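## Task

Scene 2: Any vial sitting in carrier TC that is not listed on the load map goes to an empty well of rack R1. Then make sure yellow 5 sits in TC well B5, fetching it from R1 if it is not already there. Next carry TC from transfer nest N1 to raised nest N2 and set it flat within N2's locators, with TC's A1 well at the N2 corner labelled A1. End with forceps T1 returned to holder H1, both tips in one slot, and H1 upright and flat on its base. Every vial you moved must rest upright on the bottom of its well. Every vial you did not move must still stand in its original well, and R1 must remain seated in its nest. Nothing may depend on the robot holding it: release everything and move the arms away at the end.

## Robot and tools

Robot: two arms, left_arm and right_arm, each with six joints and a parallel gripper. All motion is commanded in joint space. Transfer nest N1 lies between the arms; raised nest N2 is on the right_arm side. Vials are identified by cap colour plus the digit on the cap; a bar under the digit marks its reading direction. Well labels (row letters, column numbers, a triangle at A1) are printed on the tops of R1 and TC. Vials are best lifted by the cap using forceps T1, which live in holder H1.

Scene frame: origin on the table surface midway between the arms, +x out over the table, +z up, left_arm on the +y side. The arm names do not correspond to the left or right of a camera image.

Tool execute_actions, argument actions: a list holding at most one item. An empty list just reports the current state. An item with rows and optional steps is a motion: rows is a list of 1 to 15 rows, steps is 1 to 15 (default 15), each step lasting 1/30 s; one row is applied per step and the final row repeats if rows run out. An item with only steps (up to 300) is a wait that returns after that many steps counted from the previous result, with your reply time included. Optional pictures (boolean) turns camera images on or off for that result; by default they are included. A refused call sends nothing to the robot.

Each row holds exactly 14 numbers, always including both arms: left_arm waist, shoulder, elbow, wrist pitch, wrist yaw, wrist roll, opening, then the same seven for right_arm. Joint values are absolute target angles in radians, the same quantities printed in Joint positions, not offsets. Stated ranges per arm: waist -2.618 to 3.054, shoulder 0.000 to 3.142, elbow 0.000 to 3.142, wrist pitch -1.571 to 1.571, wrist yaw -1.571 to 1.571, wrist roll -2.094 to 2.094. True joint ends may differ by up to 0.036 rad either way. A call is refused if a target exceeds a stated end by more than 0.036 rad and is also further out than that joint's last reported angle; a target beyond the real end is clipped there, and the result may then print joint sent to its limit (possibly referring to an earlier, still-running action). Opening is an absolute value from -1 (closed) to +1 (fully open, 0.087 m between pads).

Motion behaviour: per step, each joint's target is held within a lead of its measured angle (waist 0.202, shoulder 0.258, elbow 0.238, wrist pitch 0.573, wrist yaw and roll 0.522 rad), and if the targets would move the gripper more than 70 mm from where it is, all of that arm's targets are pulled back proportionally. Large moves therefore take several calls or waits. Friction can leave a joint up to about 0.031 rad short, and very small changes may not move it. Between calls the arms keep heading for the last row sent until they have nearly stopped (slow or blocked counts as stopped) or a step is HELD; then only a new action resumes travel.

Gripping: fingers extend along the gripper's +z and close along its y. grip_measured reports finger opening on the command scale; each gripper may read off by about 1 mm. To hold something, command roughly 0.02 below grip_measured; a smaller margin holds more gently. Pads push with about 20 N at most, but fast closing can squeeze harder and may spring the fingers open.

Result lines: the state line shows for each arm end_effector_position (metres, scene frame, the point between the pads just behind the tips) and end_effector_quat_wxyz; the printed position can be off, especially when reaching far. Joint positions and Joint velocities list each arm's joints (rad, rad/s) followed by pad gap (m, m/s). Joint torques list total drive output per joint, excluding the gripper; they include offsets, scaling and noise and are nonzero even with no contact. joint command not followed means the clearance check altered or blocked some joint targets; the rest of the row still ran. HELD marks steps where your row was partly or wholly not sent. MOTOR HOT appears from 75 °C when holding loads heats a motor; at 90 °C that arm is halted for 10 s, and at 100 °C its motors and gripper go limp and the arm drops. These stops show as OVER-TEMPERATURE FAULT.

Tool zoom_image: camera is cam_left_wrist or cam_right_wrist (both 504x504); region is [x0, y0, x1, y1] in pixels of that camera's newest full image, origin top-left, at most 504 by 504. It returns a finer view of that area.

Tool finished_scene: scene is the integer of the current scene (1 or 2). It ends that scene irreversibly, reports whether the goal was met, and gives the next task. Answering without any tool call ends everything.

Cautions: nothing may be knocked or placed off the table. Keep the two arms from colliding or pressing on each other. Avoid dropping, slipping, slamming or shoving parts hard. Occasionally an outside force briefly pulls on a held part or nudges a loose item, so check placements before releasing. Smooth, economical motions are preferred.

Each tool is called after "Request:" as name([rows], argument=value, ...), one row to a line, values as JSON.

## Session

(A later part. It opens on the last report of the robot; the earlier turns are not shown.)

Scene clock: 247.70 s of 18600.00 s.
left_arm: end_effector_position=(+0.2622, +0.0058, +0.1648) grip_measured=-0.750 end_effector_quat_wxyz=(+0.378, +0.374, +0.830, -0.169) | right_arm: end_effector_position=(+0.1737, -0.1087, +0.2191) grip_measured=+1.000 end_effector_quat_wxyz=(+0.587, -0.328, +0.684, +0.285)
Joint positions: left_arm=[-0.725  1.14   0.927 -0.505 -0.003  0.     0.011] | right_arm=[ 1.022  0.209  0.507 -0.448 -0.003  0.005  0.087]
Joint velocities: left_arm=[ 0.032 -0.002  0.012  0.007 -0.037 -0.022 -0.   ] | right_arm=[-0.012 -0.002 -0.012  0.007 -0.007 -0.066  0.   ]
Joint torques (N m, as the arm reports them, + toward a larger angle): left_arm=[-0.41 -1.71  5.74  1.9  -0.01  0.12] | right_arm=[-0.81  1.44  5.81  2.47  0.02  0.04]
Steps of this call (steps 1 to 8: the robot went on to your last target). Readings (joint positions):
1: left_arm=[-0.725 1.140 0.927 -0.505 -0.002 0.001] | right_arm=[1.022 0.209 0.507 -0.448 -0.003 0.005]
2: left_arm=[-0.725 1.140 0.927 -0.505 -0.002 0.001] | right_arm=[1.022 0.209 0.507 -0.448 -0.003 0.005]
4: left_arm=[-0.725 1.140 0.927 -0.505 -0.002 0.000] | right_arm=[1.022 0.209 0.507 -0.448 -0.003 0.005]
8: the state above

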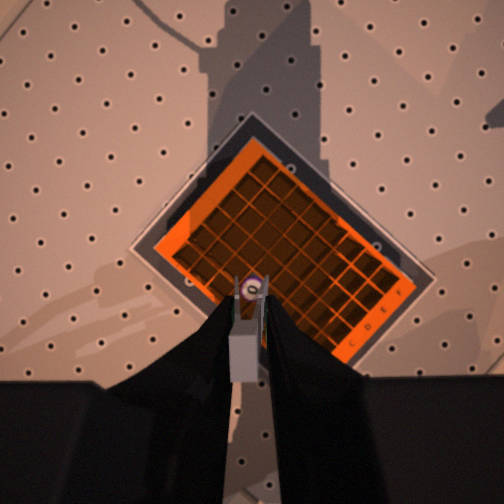

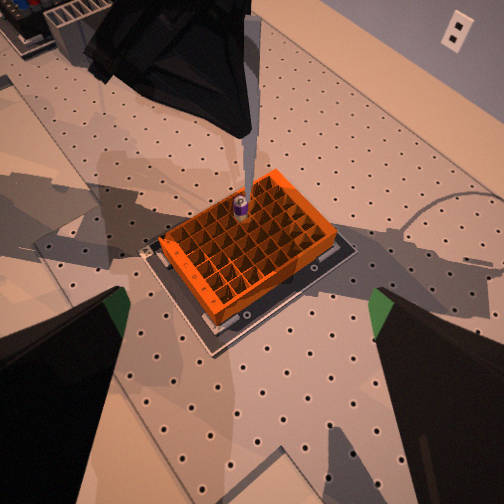

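Request:
execute_actions(actions=[])

Scene clock: 284.50 s of 18600.00 s.
left_arm: end_effector_position=(+0.2622, +0.0058, +0.1648) grip_measured=-0.750 end_effector_quat_wxyz=(+0.378, +0.374, +0.830, -0.169) | right_arm: end_effector_position=(+0.1737, -0.1087, +0.2191) grip_measured=+1.000 end_effector_quat_wxyz=(+0.587, -0.328, +0.684, +0.285)
Joint positions: left_arm=[-0.725  1.14   0.927 -0.505 -0.003  0.     0.011] | right_arm=[ 1.022  0.209  0.507 -0.448 -0.003  0.005  0.087]
Joint velocities: left_arm=[ 0.002 -0.007  0.002  0.022 -0.007  0.022 -0.   ] | right_arm=[-0.002  0.002  0.012 -0.051 -0.022  0.022  0.   ]
Joint torques (N m, as the arm reports them, + toward a larger angle): left_arm=[-0.41 -1.73  5.75  1.9   0.01  0.12] | right_arm=[-0.8   1.43  5.8   2.48  0.02  0.04]
Steps of this call (steps 1 to 15: the robot went on to your last target; steps 16 to 90: nothing new was sent; then 33.80 s passed at rest). Readings (joint positions):
1: left_arm=[-0.725 1.140 0.927 -0.505 -0.003 0.000] | right_arm=[1.022 0.209 0.507 -0.448 -0.003 0.005]
2: left_arm=[-0.725 1.140 0.927 -0.505 -0.003 0.000] | right_arm=[1.022 0.209 0.507 -0.448 -0.003 0.005]
4: left_arm=[-0.725 1.140 0.927 -0.505 -0.003 0.000] | right_arm=[1.022 0.209 0.507 -0.448 -0.003 0.005]
8: left_arm=[-0.725 1.140 0.927 -0.505 -0.003 0.000] | right_arm=[1.022 0.209 0.507 -0.448 -0.003 0.005]
90: the state above
All arms were judged still, so your last target was given up. Only a new action makes them travel on or press farther. Fingers that are still opening or closing keep moving.

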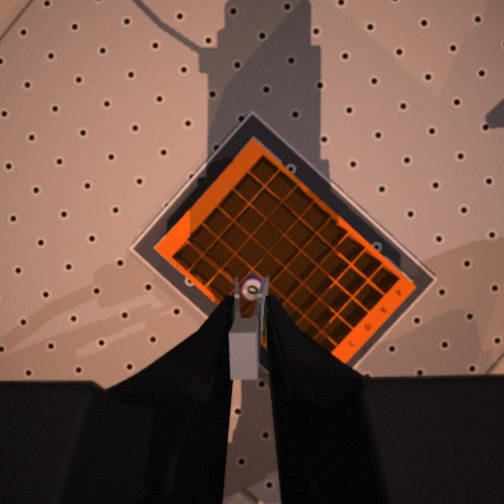

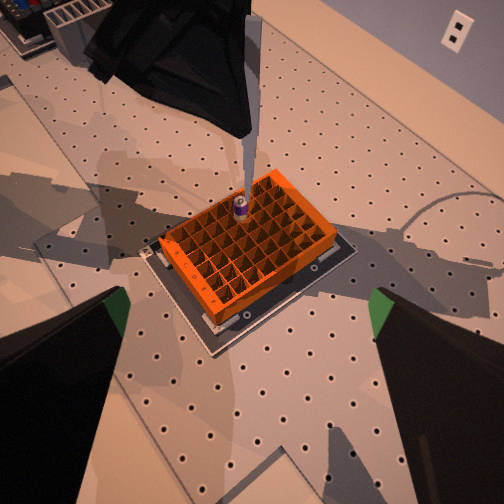

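Request:
execute_actions([
  {"rows":[[-0.73,1.125,0.9,-0.482,-0.012,-0.005,-0.75,1.01,0.2,0.5,-0.45,0,0,1],[-0.73,1.115,0.89,-0.478,-0.012,-0.005,-0.75,1.01,0.2,0.5,-0.45,0,0,1],[-0.73,1.108,0.88,-0.474,-0.012,-0.005,-0.75,1.01,0.2,0.5,-0.45,0,0,1],[-0.73,1.102,0.876,-0.474,-0.012,-0.005,-0.75,1.01,0.2,0.5,-0.45,0,0,1]],"steps":15},
])

Request:
zoom_image(camera="cam_left_wrist", region=[210, 250, 294, 334])

Request:
zoom_image(camera="cam_right_wrist", region=[200, 160, 290, 250])

Scene clock: 299.77 s of 18600.00 s.
left_arm: end_effector_position=(+0.2591, +0.0094, +0.1590) grip_measured=-0.750 end_effector_quat_wxyz=(+0.376, +0.375, +0.831, -0.168) | right_arm: end_effector_position=(+0.1737, -0.1087, +0.2191) grip_measured=+1.000 end_effector_quat_wxyz=(+0.587, -0.328, +0.684, +0.285)
Joint positions: left_arm=[-0.725  1.123  0.897 -0.496 -0.003 -0.     0.011] | right_arm=[ 1.022  0.209  0.507 -0.448 -0.003  0.005  0.087]
Joint velocities: left_arm=[ 0.007 -0.007 -0.012 -0.066 -0.022 -0.007 -0.   ] | right_arm=[-0.012 -0.017 -0.012 -0.007 -0.037  0.081  0.   ]
Joint torques (N m, as the arm reports them, + toward a larger angle): left_arm=[-0.4  -3.66  5.81  1.89  0.01  0.12] | right_arm=[-0.79  1.43  5.81  2.48  0.02  0.04]
Steps of this call (steps 1 to 90: nothing new was sent; then 11.77 s passed at rest; steps 91 to 105: all 15 steps of this action). Readings (joint positions):
91: left_arm=[-0.725 1.140 0.927 -0.505 -0.003 0.000] | right_arm=[1.022 0.209 0.507 -0.448 -0.003 0.005]
92: left_arm=[-0.725 1.139 0.925 -0.503 -0.003 -0.000] | right_arm=[1.022 0.209 0.507 -0.448 -0.003 0.005]
94: left_arm=[-0.725 1.132 0.912 -0.496 -0.003 -0.000] | right_arm=[1.022 0.209 0.507 -0.448 -0.003 0.005]
98: left_arm=[-0.725 1.123 0.897 -0.496 -0.003 -0.000] | right_arm=[1.022 0.209 0.507 -0.448 -0.003 0.005]
105: the state above

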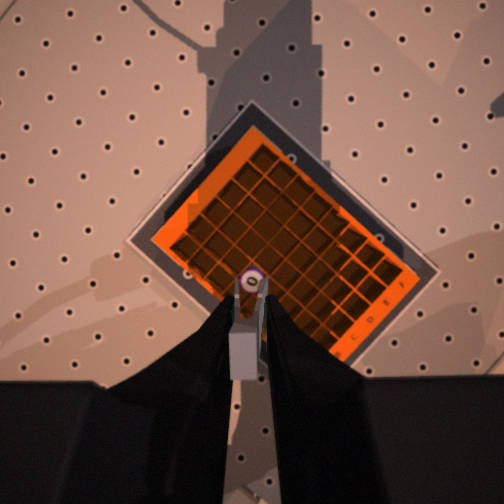

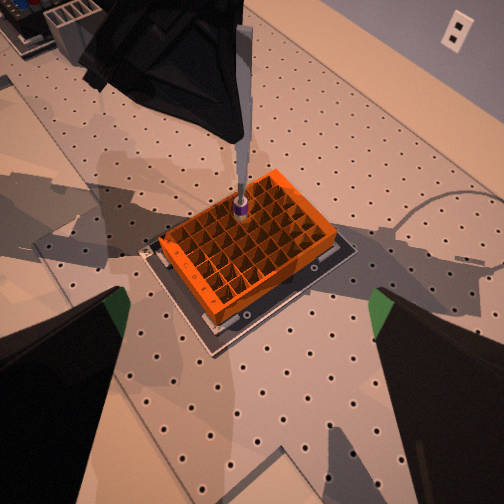

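Region (210, 250, 294, 334) of cam_left_wrist's 504x504 image, scaled by 6.000, with more detail than that image has.

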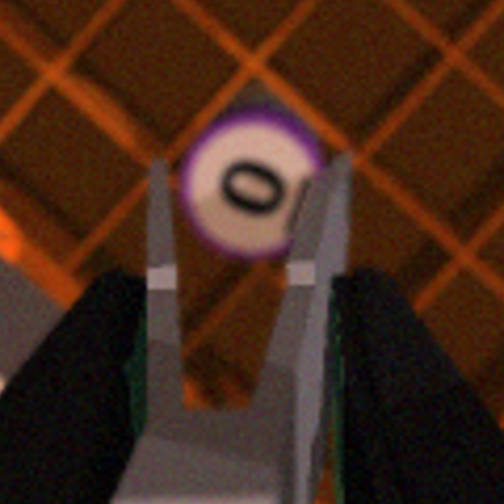

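Region (200, 160, 290, 250) of cam_right_wrist's 504x504 image, scaled by 5.600, with more detail than that image has.

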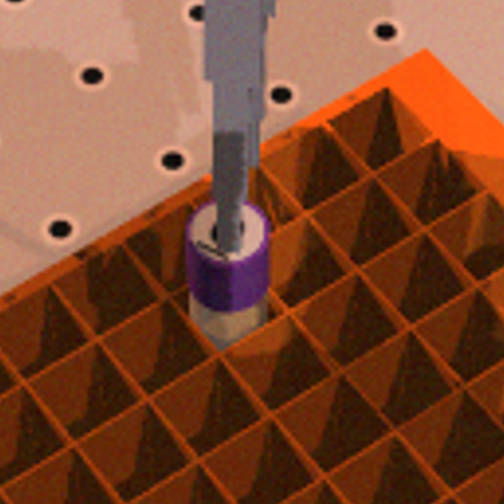

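Request:
execute_actions([
  {"rows":[[-0.73,1.11,0.868,-0.464,-0.012,-0.005,-0.75,1.01,0.2,0.5,-0.45,0,0,1],[-0.73,1.11,0.862,-0.454,-0.012,-0.005,-0.75,1.01,0.2,0.5,-0.45,0,0,1],[-0.73,1.11,0.855,-0.444,-0.012,-0.005,-0.75,1.01,0.2,0.5,-0.45,0,0,1],[-0.73,1.11,0.848,-0.434,-0.012,-0.005,-0.75,1.01,0.2,0.5,-0.45,0,0,1],[-0.73,1.11,0.841,-0.426,-0.012,-0.005,-0.75,1.01,0.2,0.5,-0.45,0,0,1],[-0.73,1.11,0.835,-0.424,-0.012,-0.005,-0.75,1.01,0.2,0.5,-0.45,0,0,1],[-0.73,1.11,0.829,-0.424,-0.012,-0.005,-0.75,1.01,0.2,0.5,-0.45,0,0,1]],"steps":15},
])

Request:
zoom_image(camera="cam_left_wrist", region=[210, 250, 294, 334])

Request:
zoom_image(camera="cam_right_wrist", region=[200, 160, 290, 250])

Scene clock: 311.53 s of 18600.00 s.
left_arm: end_effector_position=(+0.2585, +0.0101, +0.1460) grip_measured=-0.750 end_effector_quat_wxyz=(+0.374, +0.375, +0.832, -0.168) | right_arm: end_effector_position=(+0.1737, -0.1087, +0.2191) grip_measured=+1.000 end_effector_quat_wxyz=(+0.587, -0.328, +0.684, +0.285)
Joint positions: left_arm=[-0.725  1.123  0.849 -0.452 -0.003 -0.     0.011] | right_arm=[ 1.022  0.209  0.507 -0.448 -0.003  0.005  0.087]
Joint velocities: left_arm=[-0.007 -0.002 -0.007  0.095  0.022 -0.037  0.   ] | right_arm=[ 0.002 -0.017 -0.007 -0.037 -0.066 -0.051  0.   ]
Joint torques (N m, as the arm reports them, + toward a larger angle): left_arm=[-0.4  -3.16  5.92  1.88  0.01  0.12] | right_arm=[-0.8   1.44  5.81  2.48  0.02  0.04]
Steps of this call (steps 1 to 15: the robot went on to your last target; steps 16 to 90: nothing new was sent; then 8.27 s passed at rest; steps 91 to 105: all 15 steps of this action). Readings (joint positions):
91: left_arm=[-0.725 1.123 0.897 -0.495 -0.003 -0.000] | right_arm=[1.022 0.209 0.507 -0.448 -0.003 0.005]
92: left_arm=[-0.725 1.123 0.895 -0.491 -0.003 -0.000] | right_arm=[1.022 0.209 0.507 -0.448 -0.003 0.005]
94: left_arm=[-0.725 1.123 0.886 -0.477 -0.003 -0.000] | right_arm=[1.022 0.209 0.507 -0.448 -0.003 0.005]
98: left_arm=[-0.725 1.123 0.857 -0.459 -0.003 -0.000] | right_arm=[1.022 0.209 0.507 -0.448 -0.003 0.005]
105: the state above

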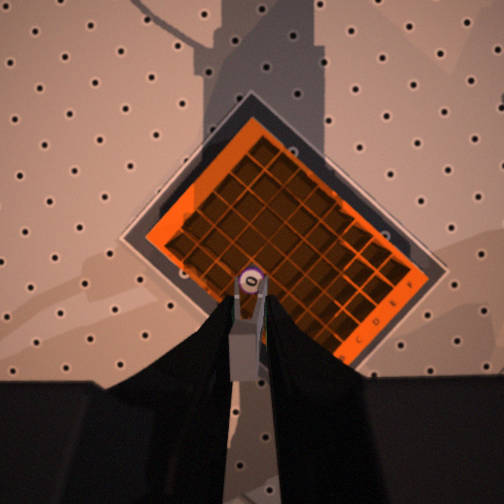

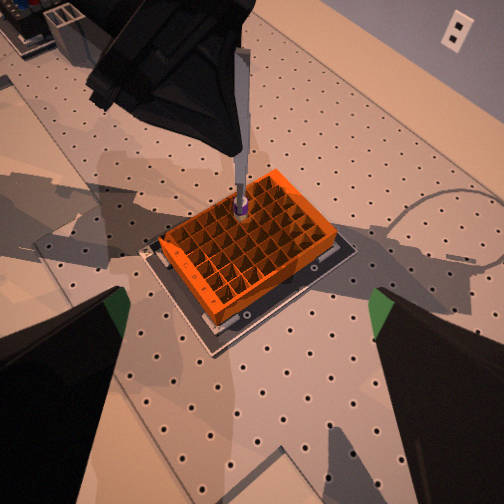

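Region (210, 250, 294, 334) of cam_left_wrist's 504x504 image, scaled by 6.000, with more detail than that image has.

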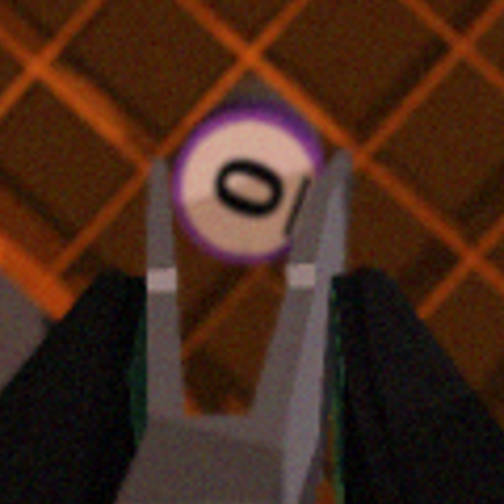

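Region (200, 160, 290, 250) of cam_right_wrist's 504x504 image, scaled by 5.600, with more detail than that image has.

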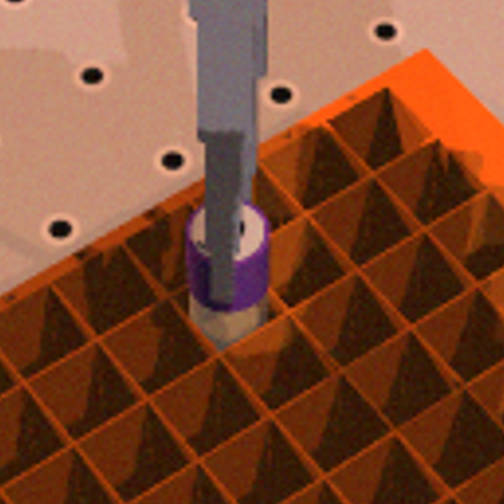

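Request:
execute_actions([
  {"rows":[[-0.73,1.11,0.829,-0.419,-0.012,-0.005,-0.75,1.01,0.2,0.5,-0.45,0,0,1],[-0.73,1.11,0.829,-0.419,-0.012,-0.005,-0.75,1.01,0.2,0.5,-0.45,0,0,1],[-0.73,1.11,0.829,-0.419,-0.012,-0.005,-0.75,1.01,0.2,0.5,-0.45,0,0,1],[-0.73,1.11,0.829,-0.419,-0.012,-0.005,-0.76,1.01,0.2,0.5,-0.45,0,0,1],[-0.73,1.11,0.829,-0.419,-0.012,-0.005,-0.77,1.01,0.2,0.5,-0.45,0,0,1],[-0.73,1.11,0.829,-0.419,-0.012,-0.005,-0.78,1.01,0.2,0.5,-0.45,0,0,1],[-0.73,1.11,0.829,-0.419,-0.012,-0.005,-0.79,1.01,0.2,0.5,-0.45,0,0,1],[-0.73,1.11,0.829,-0.419,-0.012,-0.005,-0.80,1.01,0.2,0.5,-0.45,0,0,1],[-0.73,1.11,0.829,-0.419,-0.012,-0.005,-0.81,1.01,0.2,0.5,-0.45,0,0,1],[-0.73,1.11,0.829,-0.419,-0.012,-0.005,-0.82,1.01,0.2,0.5,-0.45,0,0,1]],"steps":15},
])

Request:
zoom_image(camera="cam_left_wrist", region=[210, 250, 294, 334])

Request:
zoom_image(camera="cam_right_wrist", region=[200, 160, 290, 250])

Scene clock: 327.03 s of 18600.00 s.
left_arm: end_effector_position=(+0.2597, +0.0087, +0.1475) grip_measured=-0.819 end_effector_quat_wxyz=(+0.378, +0.374, +0.830, -0.169) | right_arm: end_effector_position=(+0.1737, -0.1087, +0.2191) grip_measured=+1.000 end_effector_quat_wxyz=(+0.587, -0.328, +0.684, +0.285)
Joint positions: left_arm=[-0.725  1.123  0.849 -0.442 -0.003 -0.     0.008] | right_arm=[ 1.022  0.209  0.507 -0.448 -0.003  0.005  0.087]
Joint velocities: left_arm=[-0.002  0.017  0.002 -0.051  0.007 -0.037  0.   ] | right_arm=[-0.012 -0.012  0.002 -0.007  0.081 -0.007  0.   ]
Joint torques (N m, as the arm reports them, + toward a larger angle): left_arm=[-0.39 -3.17  5.94  1.88  0.01  0.12] | right_arm=[-0.79  1.44  5.81  2.48  0.02  0.04]
Steps of this call (steps 1 to 15: the robot went on to your last target; steps 16 to 90: nothing new was sent; then 12.00 s passed at rest; steps 91 to 105: all 15 steps of this action). Readings (joint positions):
91: left_arm=[-0.725 1.123 0.849 -0.446 -0.003 -0.000] | right_arm=[1.022 0.209 0.507 -0.448 -0.003 0.005]
92: left_arm=[-0.725 1.123 0.849 -0.446 -0.003 -0.000] | right_arm=[1.022 0.209 0.507 -0.448 -0.003 0.005]
94: left_arm=[-0.725 1.123 0.849 -0.444 -0.003 -0.000] | right_arm=[1.022 0.209 0.507 -0.448 -0.003 0.005]
98: left_arm=[-0.725 1.123 0.849 -0.443 -0.003 -0.000] | right_arm=[1.022 0.209 0.507 -0.448 -0.003 0.005]
105: the state above

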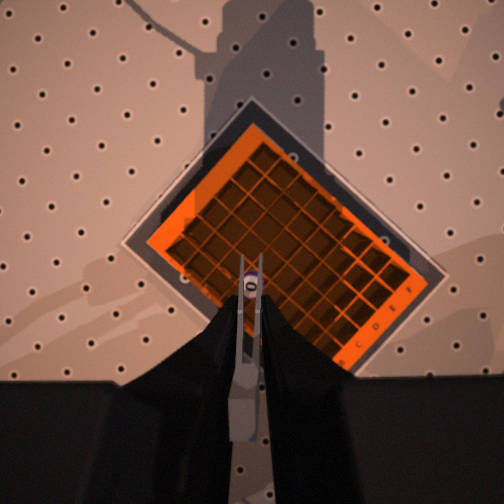

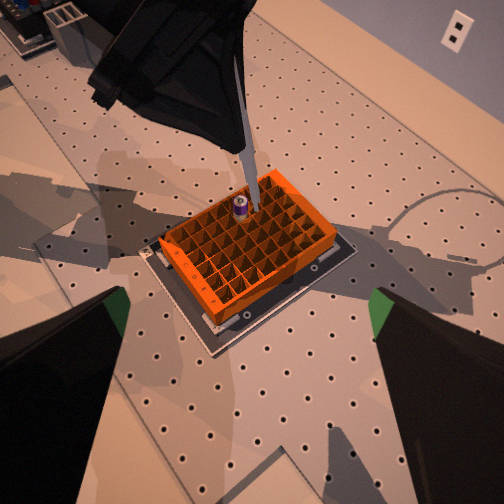

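Region (210, 250, 294, 334) of cam_left_wrist's 504x504 image, scaled by 6.000, with more detail than that image has.

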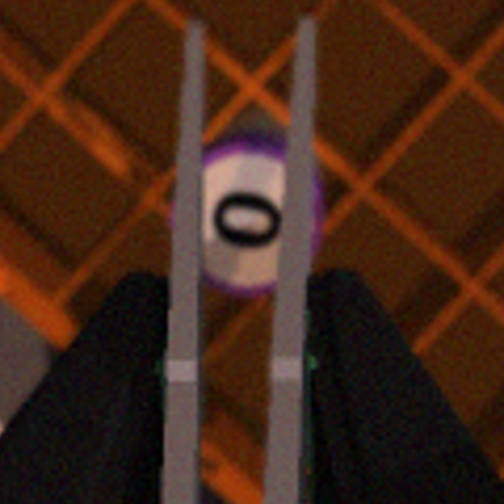

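Region (200, 160, 290, 250) of cam_right_wrist's 504x504 image, scaled by 5.600, with more detail than that image has.

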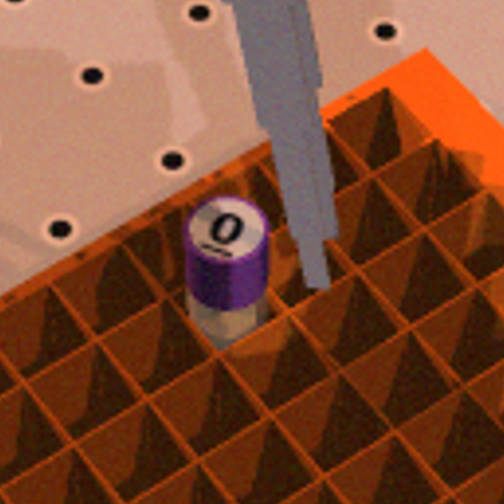

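Request:
execute_actions([
  {"rows":[[-0.73,1.12,0.88,-0.45,-0.012,-0.005,-0.8,1.01,0.2,0.5,-0.45,0,0,1],[-0.73,1.13,0.90,-0.47,-0.012,-0.005,-0.79,1.01,0.2,0.5,-0.45,0,0,1],[-0.73,1.14,0.92,-0.49,-0.012,-0.005,-0.78,1.01,0.2,0.5,-0.45,0,0,1],[-0.73,1.15,0.94,-0.51,-0.012,-0.005,-0.77,1.01,0.2,0.5,-0.45,0,0,1],[-0.73,1.16,0.96,-0.53,-0.012,-0.005,-0.76,1.01,0.2,0.5,-0.45,0,0,1],[-0.73,1.17,0.98,-0.555,-0.012,-0.005,-0.75,1.01,0.2,0.5,-0.45,0,0,1],[-0.73,1.18,1.0,-0.58,-0.012,-0.005,-0.75,1.01,0.2,0.5,-0.45,0,0,1],[-0.73,1.19,1.02,-0.60,-0.012,-0.005,-0.75,1.01,0.2,0.5,-0.45,0,0,1],[-0.73,1.2,1.035,-0.62,-0.012,-0.005,-0.75,1.01,0.2,0.5,-0.45,0,0,1],[-0.73,1.21,1.045,-0.635,-0.012,-0.005,-0.75,1.01,0.2,0.5,-0.45,0,0,1],[-0.73,1.22,1.055,-0.65,-0.012,-0.005,-0.75,1.01,0.2,0.5,-0.45,0,0,1],[-0.73,1.228,1.055,-0.65,-0.012,-0.005,-0.75,1.01,0.2,0.5,-0.45,0,0,1]],"steps":15},
], pictures=false)

Request:
execute_actions(actions=[])

Request:
zoom_image(camera="cam_left_wrist", region=[210, 230, 294, 314])

Request:
zoom_image(camera="cam_right_wrist", region=[200, 160, 290, 250])

Scene clock: 360.83 s of 18600.00 s.
left_arm: end_effector_position=(+0.2639, +0.0040, +0.1692) grip_measured=-0.750 end_effector_quat_wxyz=(+0.348, +0.380, +0.843, -0.155) | right_arm: end_effector_position=(+0.1737, -0.1087, +0.2191) grip_measured=+1.000 end_effector_quat_wxyz=(+0.587, -0.328, +0.684, +0.285)
Joint positions: left_arm=[-0.725  1.21   1.03  -0.609 -0.003 -0.     0.011] | right_arm=[ 1.022  0.209  0.507 -0.448 -0.003  0.005  0.087]
Joint velocities: left_arm=[-0.007  0.11  -0.007 -0.256 -0.007 -0.066 -0.   ] | right_arm=[-0.002 -0.037 -0.022  0.007  0.051  0.022  0.   ]
Joint torques (N m, as the arm reports them, + toward a larger angle): left_arm=[-0.39 -2.22  8.86  1.65  0.01  0.12] | right_arm=[-0.8   1.43  5.81  2.48  0.02  0.04]
Steps of this call (steps 1 to 15: the robot went on to your last target; steps 16 to 90: nothing new was sent; then 30.30 s passed at rest; steps 91 to 105: all 15 steps of this action). Readings (joint positions):
91: left_arm=[-0.725 1.123 0.849 -0.442 -0.003 -0.000] | right_arm=[1.022 0.209 0.507 -0.448 -0.003 0.005]
92: left_arm=[-0.725 1.123 0.852 -0.449 -0.003 -0.000] | right_arm=[1.022 0.209 0.507 -0.448 -0.003 0.005]
94: left_arm=[-0.725 1.128 0.874 -0.474 -0.003 -0.000] | right_arm=[1.022 0.209 0.507 -0.448 -0.003 0.005]
98: left_arm=[-0.725 1.158 0.959 -0.530 -0.003 -0.000] | right_arm=[1.022 0.209 0.507 -0.448 -0.003 0.005]
105: the state above

Scene clock: 360.83 s of 18600.00 s.
left_arm: end_effector_position=(+0.2639, +0.0040, +0.1692) grip_measured=-0.750 end_effector_quat_wxyz=(+0.348, +0.380, +0.843, -0.155) | right_arm: end_effector_position=(+0.1737, -0.1087, +0.2191) grip_measured=+1.000 end_effector_quat_wxyz=(+0.587, -0.328, +0.684, +0.285)
Joint positions: left_arm=[-0.725  1.21   1.03  -0.609 -0.003 -0.     0.011] | right_arm=[ 1.022  0.209  0.507 -0.448 -0.003  0.005  0.087]
Joint velocities: left_arm=[-0.007  0.11  -0.007 -0.256 -0.007 -0.066 -0.   ] | right_arm=[-0.002 -0.037 -0.022  0.007  0.051  0.022  0.   ]
Joint torques (N m, as the arm reports them, + toward a larger angle): left_arm=[-0.39 -2.22  8.86  1.65  0.01  0.12] | right_arm=[-0.8   1.43  5.81  2.48  0.02  0.04]

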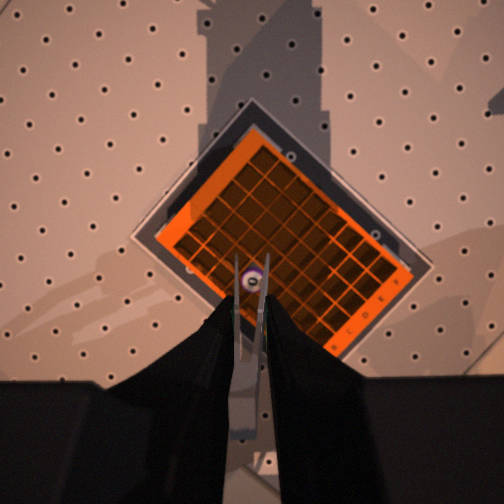

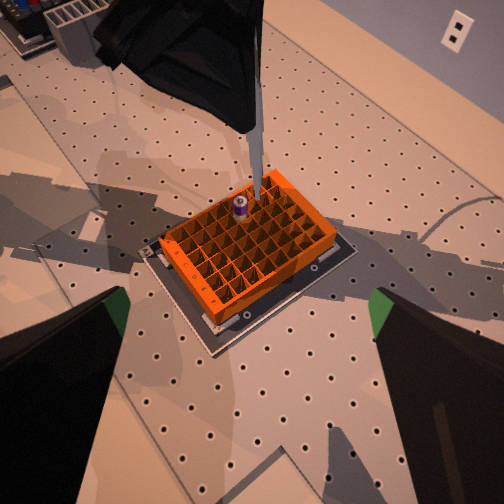

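Region (210, 230, 294, 314) of cam_left_wrist's 504x504 image, scaled by 6.000, with more detail than that image has.

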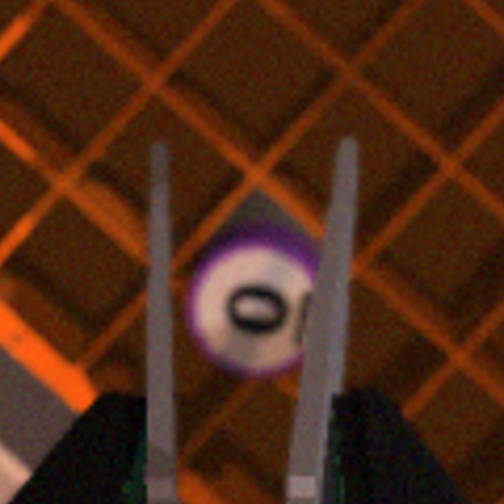

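Region (200, 160, 290, 250) of cam_right_wrist's 504x504 image, scaled by 5.600, with more detail than that image has.

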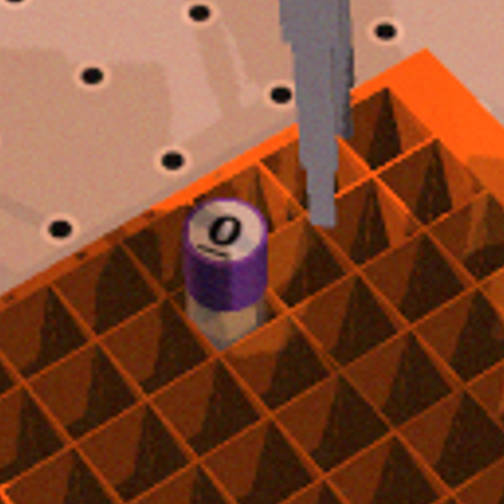

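Request:
execute_actions([
  {"steps":30},
])

Request:
zoom_image(camera="cam_left_wrist", region=[210, 230, 294, 314])

Request:
zoom_image(camera="cam_right_wrist", region=[190, 120, 300, 230])

Scene clock: 364.93 s of 18600.00 s.
left_arm: end_effector_position=(+0.2589, +0.0097, +0.1621) grip_measured=-0.750 end_effector_quat_wxyz=(+0.329, +0.383, +0.850, -0.147) | right_arm: end_effector_position=(+0.1737, -0.1087, +0.2191) grip_measured=+1.000 end_effector_quat_wxyz=(+0.587, -0.328, +0.684, +0.285)
Joint positions: left_arm=[-0.725  1.216  1.03  -0.646 -0.003 -0.     0.011] | right_arm=[ 1.022  0.209  0.507 -0.448 -0.003  0.005  0.087]
Joint velocities: left_arm=[-0.017  0.007  0.007 -0.007 -0.037 -0.022  0.001] | right_arm=[ 0.002 -0.002 -0.007  0.022  0.051 -0.066  0.   ]
Joint torques (N m, as the arm reports them, + toward a larger angle): left_arm=[-0.39 -2.14  8.89  1.54  0.01  0.12] | right_arm=[-0.8   1.44  5.81  2.48  0.02  0.04]
Steps of this call (steps 1 to 30: the robot went on to your last target; steps 31 to 90: nothing new was sent; then 1.10 s passed at rest). Readings (joint positions):
1: left_arm=[-0.725 1.213 1.030 -0.618 -0.003 -0.000] | right_arm=[1.022 0.209 0.507 -0.448 -0.003 0.005]
2: left_arm=[-0.725 1.215 1.030 -0.625 -0.003 -0.000] | right_arm=[1.022 0.209 0.507 -0.448 -0.003 0.005]
4: left_arm=[-0.725 1.216 1.030 -0.634 -0.003 -0.000] | right_arm=[1.022 0.209 0.507 -0.448 -0.003 0.005]
8: left_arm=[-0.725 1.216 1.030 -0.642 -0.003 -0.000] | right_arm=[1.022 0.209 0.507 -0.448 -0.003 0.005]
90: the state above
All arms were judged still, so your last target was given up. Only a new action makes them travel on or press farther. Fingers that are still opening or closing keep moving.

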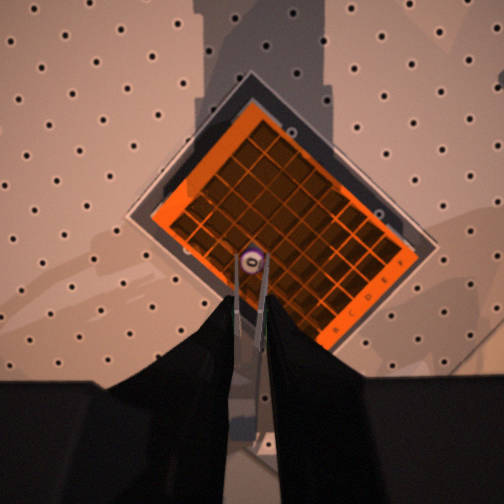

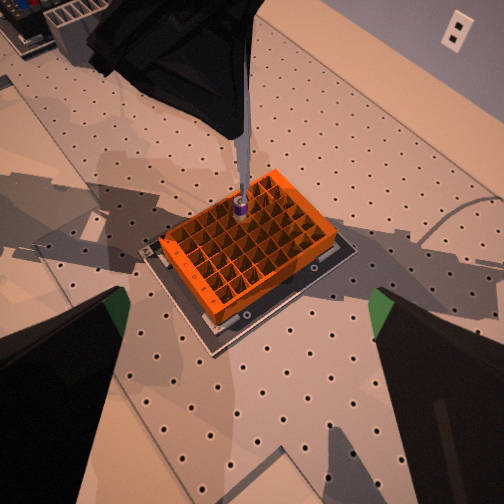

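Region (210, 230, 294, 314) of cam_left_wrist's 504x504 image, scaled by 6.000, with more detail than that image has.

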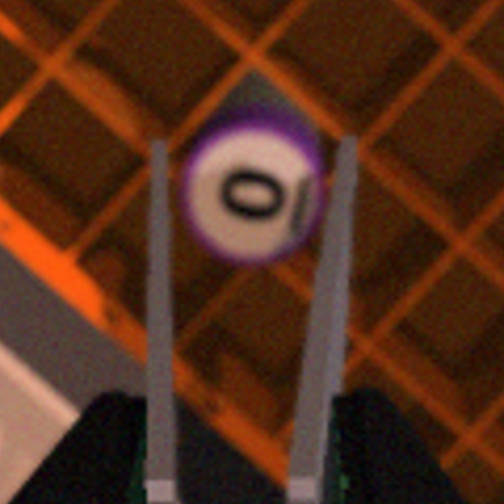

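Region (190, 120, 300, 230) of cam_right_wrist's 504x504 image, scaled by 4.582, with more detail than that image has.

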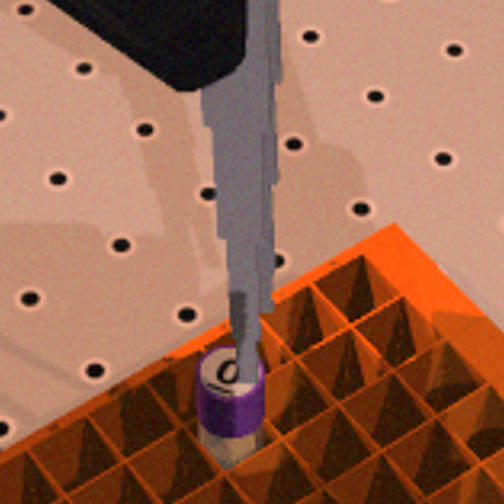

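Request:
execute_actions([
  {"rows":[[-0.73,1.22,1.0,-0.62,-0.012,-0.005,-0.75,1.01,0.2,0.5,-0.45,0,0,1],[-0.73,1.22,0.994,-0.612,-0.012,-0.005,-0.75,1.01,0.2,0.5,-0.45,0,0,1],[-0.73,1.22,0.988,-0.604,-0.012,-0.005,-0.75,1.01,0.2,0.5,-0.45,0,0,1],[-0.73,1.22,0.982,-0.596,-0.012,-0.005,-0.75,1.01,0.2,0.5,-0.45,0,0,1],[-0.73,1.22,0.976,-0.59,-0.012,-0.005,-0.75,1.01,0.2,0.5,-0.45,0,0,1],[-0.73,1.22,0.97,-0.587,-0.012,-0.005,-0.75,1.01,0.2,0.5,-0.45,0,0,1],[-0.73,1.22,0.965,-0.587,-0.012,-0.005,-0.75,1.01,0.2,0.5,-0.45,0,0,1],[-0.73,1.22,0.96,-0.587,-0.012,-0.005,-0.75,1.01,0.2,0.5,-0.45,0,0,1]],"steps":15},
], pictures=false)

Request:
execute_actions([
  {"steps":15},
])

Request:
zoom_image(camera="cam_left_wrist", region=[210, 230, 294, 314])

Request:
zoom_image(camera="cam_right_wrist", region=[190, 120, 300, 230])

Scene clock: 382.57 s of 18600.00 s.
left_arm: end_effector_position=(+0.2568, +0.0121, +0.1473) grip_measured=-0.750 end_effector_quat_wxyz=(+0.322, +0.385, +0.853, -0.144) | right_arm: end_effector_position=(+0.1737, -0.1087, +0.2191) grip_measured=+1.000 end_effector_quat_wxyz=(+0.587, -0.328, +0.684, +0.285)
Joint positions: left_arm=[-0.725  1.216  0.98  -0.613 -0.003 -0.     0.011] | right_arm=[ 1.022  0.209  0.507 -0.448 -0.003  0.005  0.087]
Joint velocities: left_arm=[-0.002 -0.012 -0.007  0.022 -0.066  0.037  0.   ] | right_arm=[-0.002 -0.017 -0.007  0.066 -0.022 -0.037  0.   ]
Joint torques (N m, as the arm reports them, + toward a larger angle): left_arm=[-0.39 -2.66  5.7   1.76  0.01  0.12] | right_arm=[-0.8   1.44  5.8   2.48  0.02  0.04]
Steps of this call (steps 1 to 90: nothing new was sent; then 14.13 s passed at rest; steps 91 to 105: all 15 steps of this action). Readings (joint positions):
91: left_arm=[-0.725 1.216 1.030 -0.646 -0.003 -0.000] | right_arm=[1.022 0.209 0.507 -0.448 -0.003 0.005]
92: left_arm=[-0.725 1.216 1.028 -0.643 -0.003 -0.000] | right_arm=[1.022 0.209 0.507 -0.448 -0.003 0.005]
94: left_arm=[-0.725 1.216 1.018 -0.632 -0.003 -0.000] | right_arm=[1.022 0.209 0.507 -0.448 -0.003 0.005]
98: left_arm=[-0.725 1.216 0.992 -0.618 -0.003 -0.000] | right_arm=[1.022 0.209 0.507 -0.448 -0.003 0.005]
105: the state above

Scene clock: 383.07 s of 18600.00 s.
left_arm: end_effector_position=(+0.2574, +0.0115, +0.1478) grip_measured=-0.750 end_effector_quat_wxyz=(+0.324, +0.384, +0.852, -0.145) | right_arm: end_effector_position=(+0.1737, -0.1087, +0.2191) grip_measured=+1.000 end_effector_quat_wxyz=(+0.587, -0.328, +0.684, +0.285)
Joint positions: left_arm=[-0.725  1.216  0.98  -0.609 -0.003 -0.     0.011] | right_arm=[ 1.022  0.209  0.507 -0.448 -0.003  0.005  0.087]
Joint velocities: left_arm=[-0.007 -0.007 -0.007 -0.037 -0.11  -0.051  0.   ] | right_arm=[-0.012  0.002 -0.012 -0.037  0.051 -0.022  0.   ]
Joint torques (N m, as the arm reports them, + toward a larger angle): left_arm=[-0.4  -2.65  5.76  1.76  0.01  0.12] | right_arm=[-0.79  1.43  5.81  2.48  0.02  0.04]
Steps of this call (steps 1 to 15: the robot went on to your last target). Readings (joint positions):
1: left_arm=[-0.725 1.216 0.980 -0.612 -0.003 -0.000] | right_arm=[1.022 0.209 0.507 -0.448 -0.003 0.005]
2: left_arm=[-0.725 1.216 0.980 -0.612 -0.003 -0.000] | right_arm=[1.022 0.209 0.507 -0.448 -0.003 0.005]
4: left_arm=[-0.725 1.216 0.980 -0.611 -0.003 -0.000] | right_arm=[1.022 0.209 0.507 -0.448 -0.003 0.005]
8: left_arm=[-0.725 1.216 0.980 -0.610 -0.003 -0.000] | right_arm=[1.022 0.209 0.507 -0.448 -0.003 0.005]
15: the state above
All arms were judged still, so your last target was given up. Only a new action makes them travel on or press farther. Fingers that are still opening or closing keep moving.

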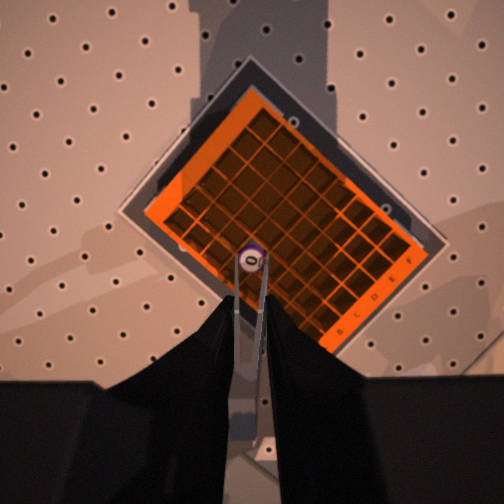

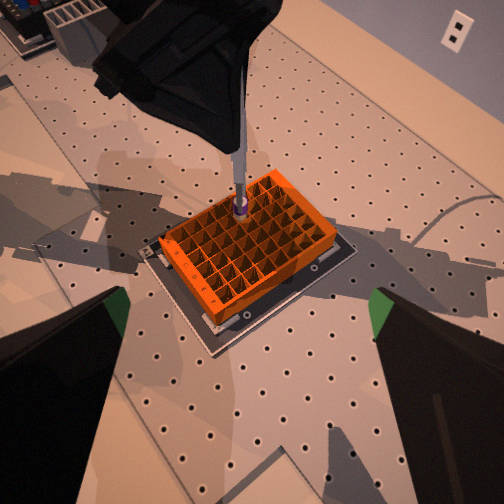

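Region (210, 230, 294, 314) of cam_left_wrist's 504x504 image, scaled by 6.000, with more detail than that image has.

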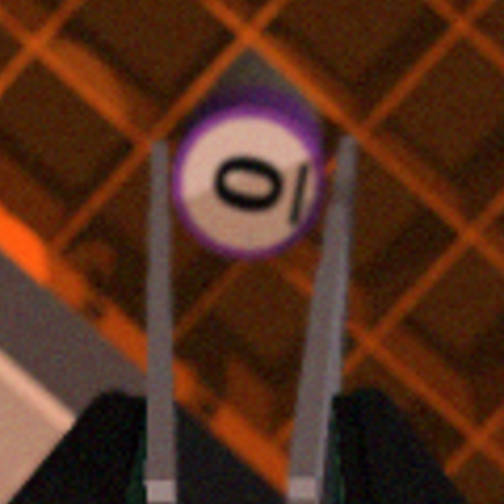

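Region (190, 120, 300, 230) of cam_right_wrist's 504x504 image, scaled by 4.582, with more detail than that image has.

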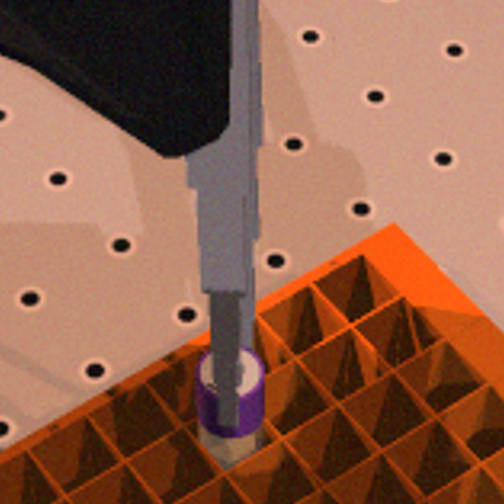

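Request:
execute_actions([
  {"rows":[[-0.73,1.22,0.96,-0.62,-0.012,-0.005,-0.75,1.01,0.2,0.5,-0.45,0,0,1],[-0.73,1.22,0.96,-0.62,-0.012,-0.005,-0.75,1.01,0.2,0.5,-0.45,0,0,1],[-0.73,1.22,0.96,-0.62,-0.012,-0.005,-0.75,1.01,0.2,0.5,-0.45,0,0,1],[-0.73,1.22,0.96,-0.62,-0.012,-0.005,-0.75,1.01,0.2,0.5,-0.45,0,0,1],[-0.73,1.22,0.96,-0.62,-0.012,-0.005,-0.755,1.01,0.2,0.5,-0.45,0,0,1],[-0.73,1.22,0.96,-0.62,-0.012,-0.005,-0.76,1.01,0.2,0.5,-0.45,0,0,1],[-0.73,1.22,0.96,-0.62,-0.012,-0.005,-0.765,1.01,0.2,0.5,-0.45,0,0,1],[-0.73,1.22,0.96,-0.62,-0.012,-0.005,-0.77,1.01,0.2,0.5,-0.45,0,0,1],[-0.73,1.22,0.96,-0.62,-0.012,-0.005,-0.775,1.01,0.2,0.5,-0.45,0,0,1],[-0.73,1.22,0.96,-0.62,-0.012,-0.005,-0.78,1.01,0.2,0.5,-0.45,0,0,1],[-0.73,1.22,0.96,-0.62,-0.012,-0.005,-0.785,1.01,0.2,0.5,-0.45,0,0,1],[-0.73,1.22,0.96,-0.62,-0.012,-0.005,-0.79,1.01,0.2,0.5,-0.45,0,0,1]],"steps":15},
])

Request:
zoom_image(camera="cam_left_wrist", region=[210, 230, 294, 314])

Request:
zoom_image(camera="cam_right_wrist", region=[190, 120, 300, 230])

Scene clock: 396.20 s of 18600.00 s.
left_arm: end_effector_position=(+0.2565, +0.0124, +0.1470) grip_measured=-0.788 end_effector_quat_wxyz=(+0.321, +0.385, +0.853, -0.144) | right_arm: end_effector_position=(+0.1737, -0.1087, +0.2191) grip_measured=+1.000 end_effector_quat_wxyz=(+0.587, -0.328, +0.684, +0.285)
Joint positions: left_arm=[-0.725  1.216  0.98  -0.615 -0.003 -0.     0.009] | right_arm=[ 1.022  0.209  0.507 -0.448 -0.003  0.005  0.087]
Joint velocities: left_arm=[-0.002 -0.012 -0.007 -0.007 -0.081 -0.007 -0.   ] | right_arm=[ 0.002 -0.002 -0.012 -0.022  0.007 -0.081  0.   ]
Joint torques (N m, as the arm reports them, + toward a larger angle): left_arm=[-0.39 -2.65  5.75  1.51  0.02  0.12] | right_arm=[-0.8   1.44  5.81  2.48  0.02  0.04]
Steps of this call (steps 1 to 90: nothing new was sent; then 9.63 s passed at rest; steps 91 to 105: all 15 steps of this action). Readings (joint positions):
91: left_arm=[-0.725 1.216 0.980 -0.610 -0.003 -0.000] | right_arm=[1.022 0.209 0.507 -0.448 -0.003 0.005]
92: left_arm=[-0.725 1.216 0.980 -0.611 -0.003 -0.000] | right_arm=[1.022 0.209 0.507 -0.448 -0.003 0.005]
94: left_arm=[-0.725 1.216 0.980 -0.613 -0.003 -0.000] | right_arm=[1.022 0.209 0.507 -0.448 -0.003 0.005]
98: left_arm=[-0.725 1.216 0.980 -0.615 -0.003 -0.000] | right_arm=[1.022 0.209 0.507 -0.448 -0.003 0.005]
105: the state above

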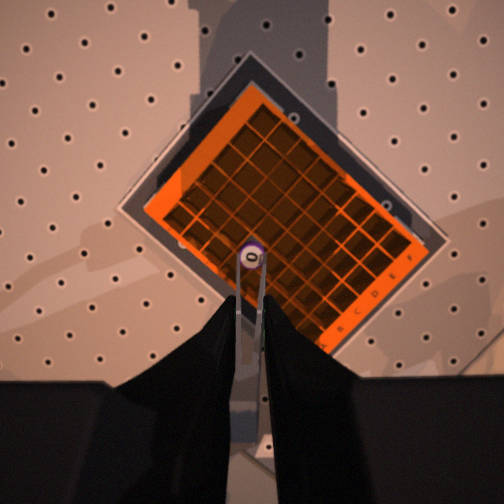

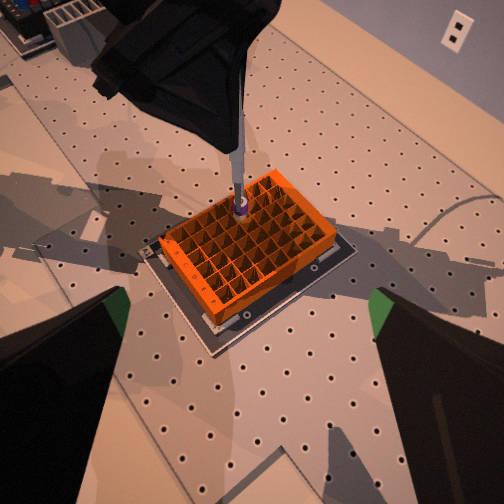

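Region (210, 230, 294, 314) of cam_left_wrist's 504x504 image, scaled by 6.000, with more detail than that image has.

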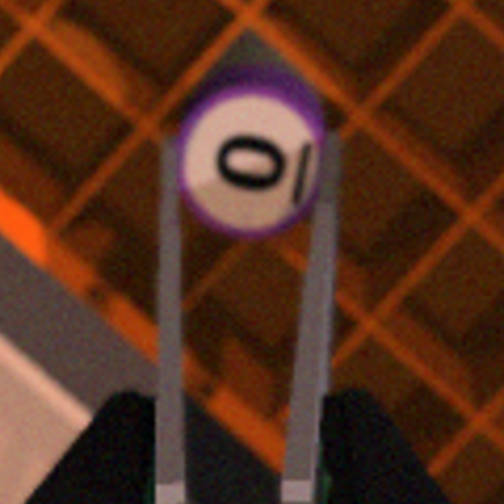

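Region (190, 120, 300, 230) of cam_right_wrist's 504x504 image, scaled by 4.582, with more detail than that image has.

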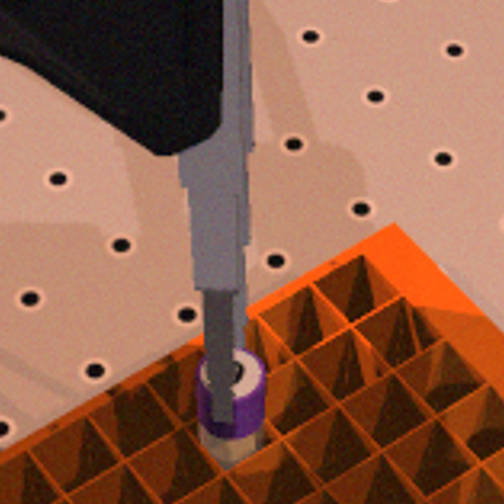

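Request:
execute_actions([
  {"rows":[[-0.73,1.22,0.96,-0.61,-0.012,-0.005,-0.795,1.01,0.2,0.5,-0.45,0,0,1],[-0.73,1.22,0.96,-0.61,-0.012,-0.005,-0.80,1.01,0.2,0.5,-0.45,0,0,1],[-0.73,1.22,0.96,-0.61,-0.012,-0.005,-0.805,1.01,0.2,0.5,-0.45,0,0,1],[-0.73,1.22,0.96,-0.61,-0.012,-0.005,-0.81,1.01,0.2,0.5,-0.45,0,0,1]],"steps":10},
])

Request:
zoom_image(camera="cam_left_wrist", region=[210, 230, 294, 314])

Scene clock: 403.23 s of 18600.00 s.
left_arm: end_effector_position=(+0.2565, +0.0125, +0.1470) grip_measured=-0.806 end_effector_quat_wxyz=(+0.322, +0.385, +0.853, -0.143) | right_arm: end_effector_position=(+0.1737, -0.1087, +0.2191) grip_measured=+1.000 end_effector_quat_wxyz=(+0.587, -0.328, +0.684, +0.285)
Joint positions: left_arm=[-0.725  1.216  0.98  -0.615 -0.004 -0.     0.008] | right_arm=[ 1.022  0.209  0.507 -0.448 -0.003  0.005  0.087]
Joint velocities: left_arm=[ 0.007 -0.012 -0.007 -0.022 -0.066 -0.007  0.001] | right_arm=[-0.012  0.002 -0.007 -0.007  0.007  0.007  0.   ]
Joint torques (N m, as the arm reports them, + toward a larger angle): left_arm=[-0.39 -2.64  5.77  1.6   0.01  0.12] | right_arm=[-0.8   1.44  5.81  2.48  0.02  0.04]
Steps of this call (steps 1 to 15: the robot went on to your last target; steps 16 to 90: nothing new was sent; then 3.70 s passed at rest; steps 91 to 100: all 10 steps of this action). Readings (joint positions):
91: left_arm=[-0.725 1.216 0.980 -0.615 -0.003 -0.000] | right_arm=[1.022 0.209 0.507 -0.448 -0.003 0.005]
92: left_arm=[-0.725 1.216 0.980 -0.615 -0.003 -0.000] | right_arm=[1.022 0.209 0.507 -0.448 -0.003 0.005]
94: left_arm=[-0.725 1.216 0.980 -0.615 -0.003 -0.000] | right_arm=[1.022 0.209 0.507 -0.448 -0.003 0.005]
98: left_arm=[-0.725 1.216 0.980 -0.615 -0.003 -0.000] | right_arm=[1.022 0.209 0.507 -0.448 -0.003 0.005]
100: the state above

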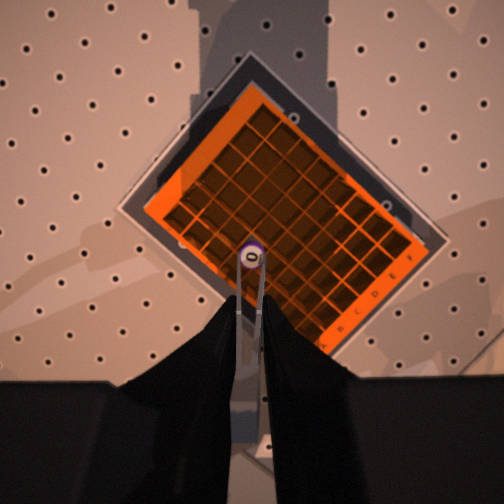

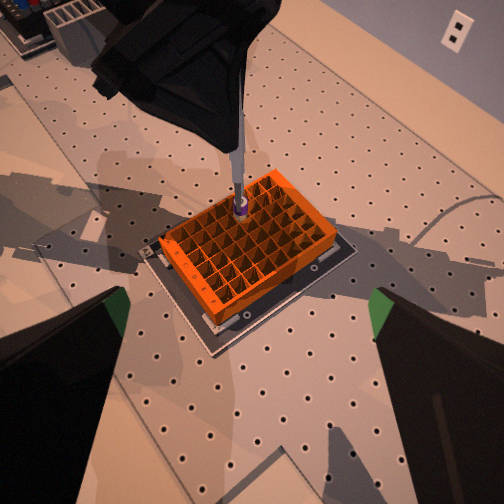

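Region (210, 230, 294, 314) of cam_left_wrist's 504x504 image, scaled by 6.000, with more detail than that image has.

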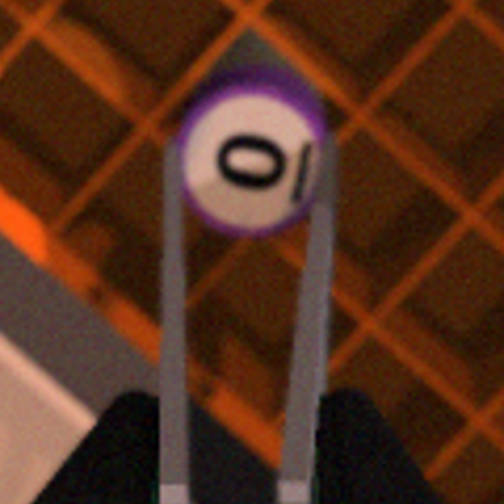

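Request:
execute_actions([
  {"rows":[[-0.73,1.22,1.005,-0.628,-0.012,-0.005,-0.81,1.01,0.2,0.5,-0.45,0,0,1],[-0.73,1.22,1.012,-0.635,-0.012,-0.005,-0.81,1.01,0.2,0.5,-0.45,0,0,1],[-0.73,1.22,1.017,-0.642,-0.012,-0.005,-0.81,1.01,0.2,0.5,-0.45,0,0,1],[-0.73,1.22,1.022,-0.648,-0.012,-0.005,-0.81,1.01,0.2,0.5,-0.45,0,0,1],[-0.73,1.22,1.027,-0.654,-0.012,-0.005,-0.81,1.01,0.2,0.5,-0.45,0,0,1],[-0.73,1.22,1.032,-0.66,-0.012,-0.005,-0.81,1.01,0.2,0.5,-0.45,0,0,1],[-0.73,1.22,1.037,-0.665,-0.012,-0.005,-0.81,1.01,0.2,0.5,-0.45,0,0,1],[-0.73,1.22,1.042,-0.67,-0.012,-0.005,-0.81,1.01,0.2,0.5,-0.45,0,0,1],[-0.73,1.22,1.047,-0.675,-0.012,-0.005,-0.81,1.01,0.2,0.5,-0.45,0,0,1],[-0.73,1.22,1.052,-0.68,-0.012,-0.005,-0.81,1.01,0.2,0.5,-0.45,0,0,1],[-0.73,1.22,1.057,-0.682,-0.012,-0.005,-0.81,1.01,0.2,0.5,-0.45,0,0,1],[-0.73,1.22,1.062,-0.682,-0.012,-0.005,-0.81,1.01,0.2,0.5,-0.45,0,0,1],[-0.73,1.22,1.066,-0.68,-0.012,-0.005,-0.81,1.01,0.2,0.5,-0.45,0,0,1]],"steps":15},
])

Request:
zoom_image(camera="cam_right_wrist", region=[190, 120, 300, 230])

Scene clock: 416.20 s of 18600.00 s.
left_arm: end_effector_position=(+0.2566, +0.0124, +0.1612) grip_measured=-0.806 end_effector_quat_wxyz=(+0.323, +0.385, +0.853, -0.144) | right_arm: end_effector_position=(+0.1737, -0.1087, +0.2191) grip_measured=+1.000 end_effector_quat_wxyz=(+0.587, -0.328, +0.684, +0.285)
Joint positions: left_arm=[-0.725  1.216  1.035 -0.668 -0.004 -0.     0.008] | right_arm=[ 1.022  0.209  0.507 -0.448 -0.003  0.005  0.087]
Joint velocities: left_arm=[-0.002  0.002  0.061  0.022 -0.022 -0.007 -0.   ] | right_arm=[-0.012 -0.002 -0.012  0.037  0.022  0.007  0.   ]
Joint torques (N m, as the arm reports them, + toward a larger angle): left_arm=[-0.38 -2.65  9.07  1.46  0.02  0.12] | right_arm=[-0.8   1.44  5.81  2.48  0.02  0.04]
Steps of this call (steps 1 to 15: the robot went on to your last target; steps 16 to 90: nothing new was sent; then 9.47 s passed at rest; steps 91 to 105: all 15 steps of this action). Readings (joint positions):
91: left_arm=[-0.725 1.216 0.980 -0.616 -0.004 -0.000] | right_arm=[1.022 0.209 0.507 -0.448 -0.003 0.005]
92: left_arm=[-0.725 1.216 0.980 -0.617 -0.004 -0.000] | right_arm=[1.022 0.209 0.507 -0.448 -0.003 0.005]
94: left_arm=[-0.725 1.216 0.984 -0.623 -0.004 -0.000] | right_arm=[1.022 0.209 0.507 -0.448 -0.003 0.005]
98: left_arm=[-0.725 1.216 1.003 -0.644 -0.004 -0.000] | right_arm=[1.022 0.209 0.507 -0.448 -0.003 0.005]
105: the state above

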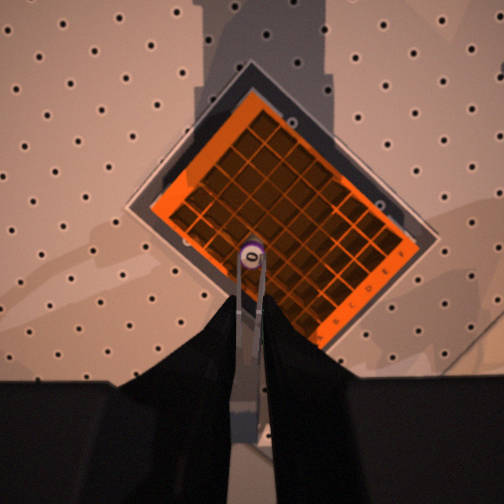

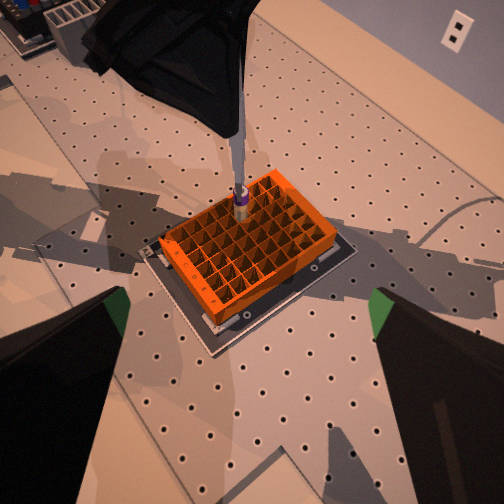

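Region (190, 120, 300, 230) of cam_right_wrist's 504x504 image, scaled by 4.582, with more detail than that image has.

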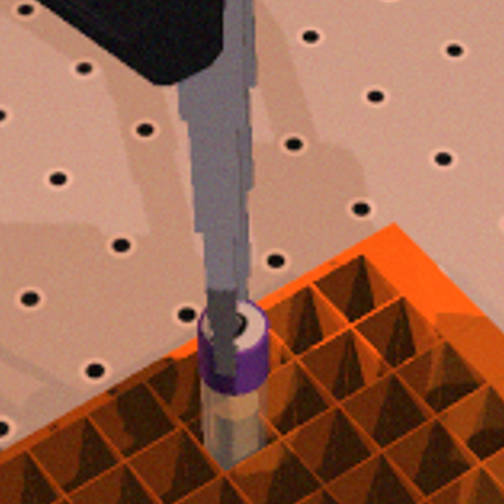

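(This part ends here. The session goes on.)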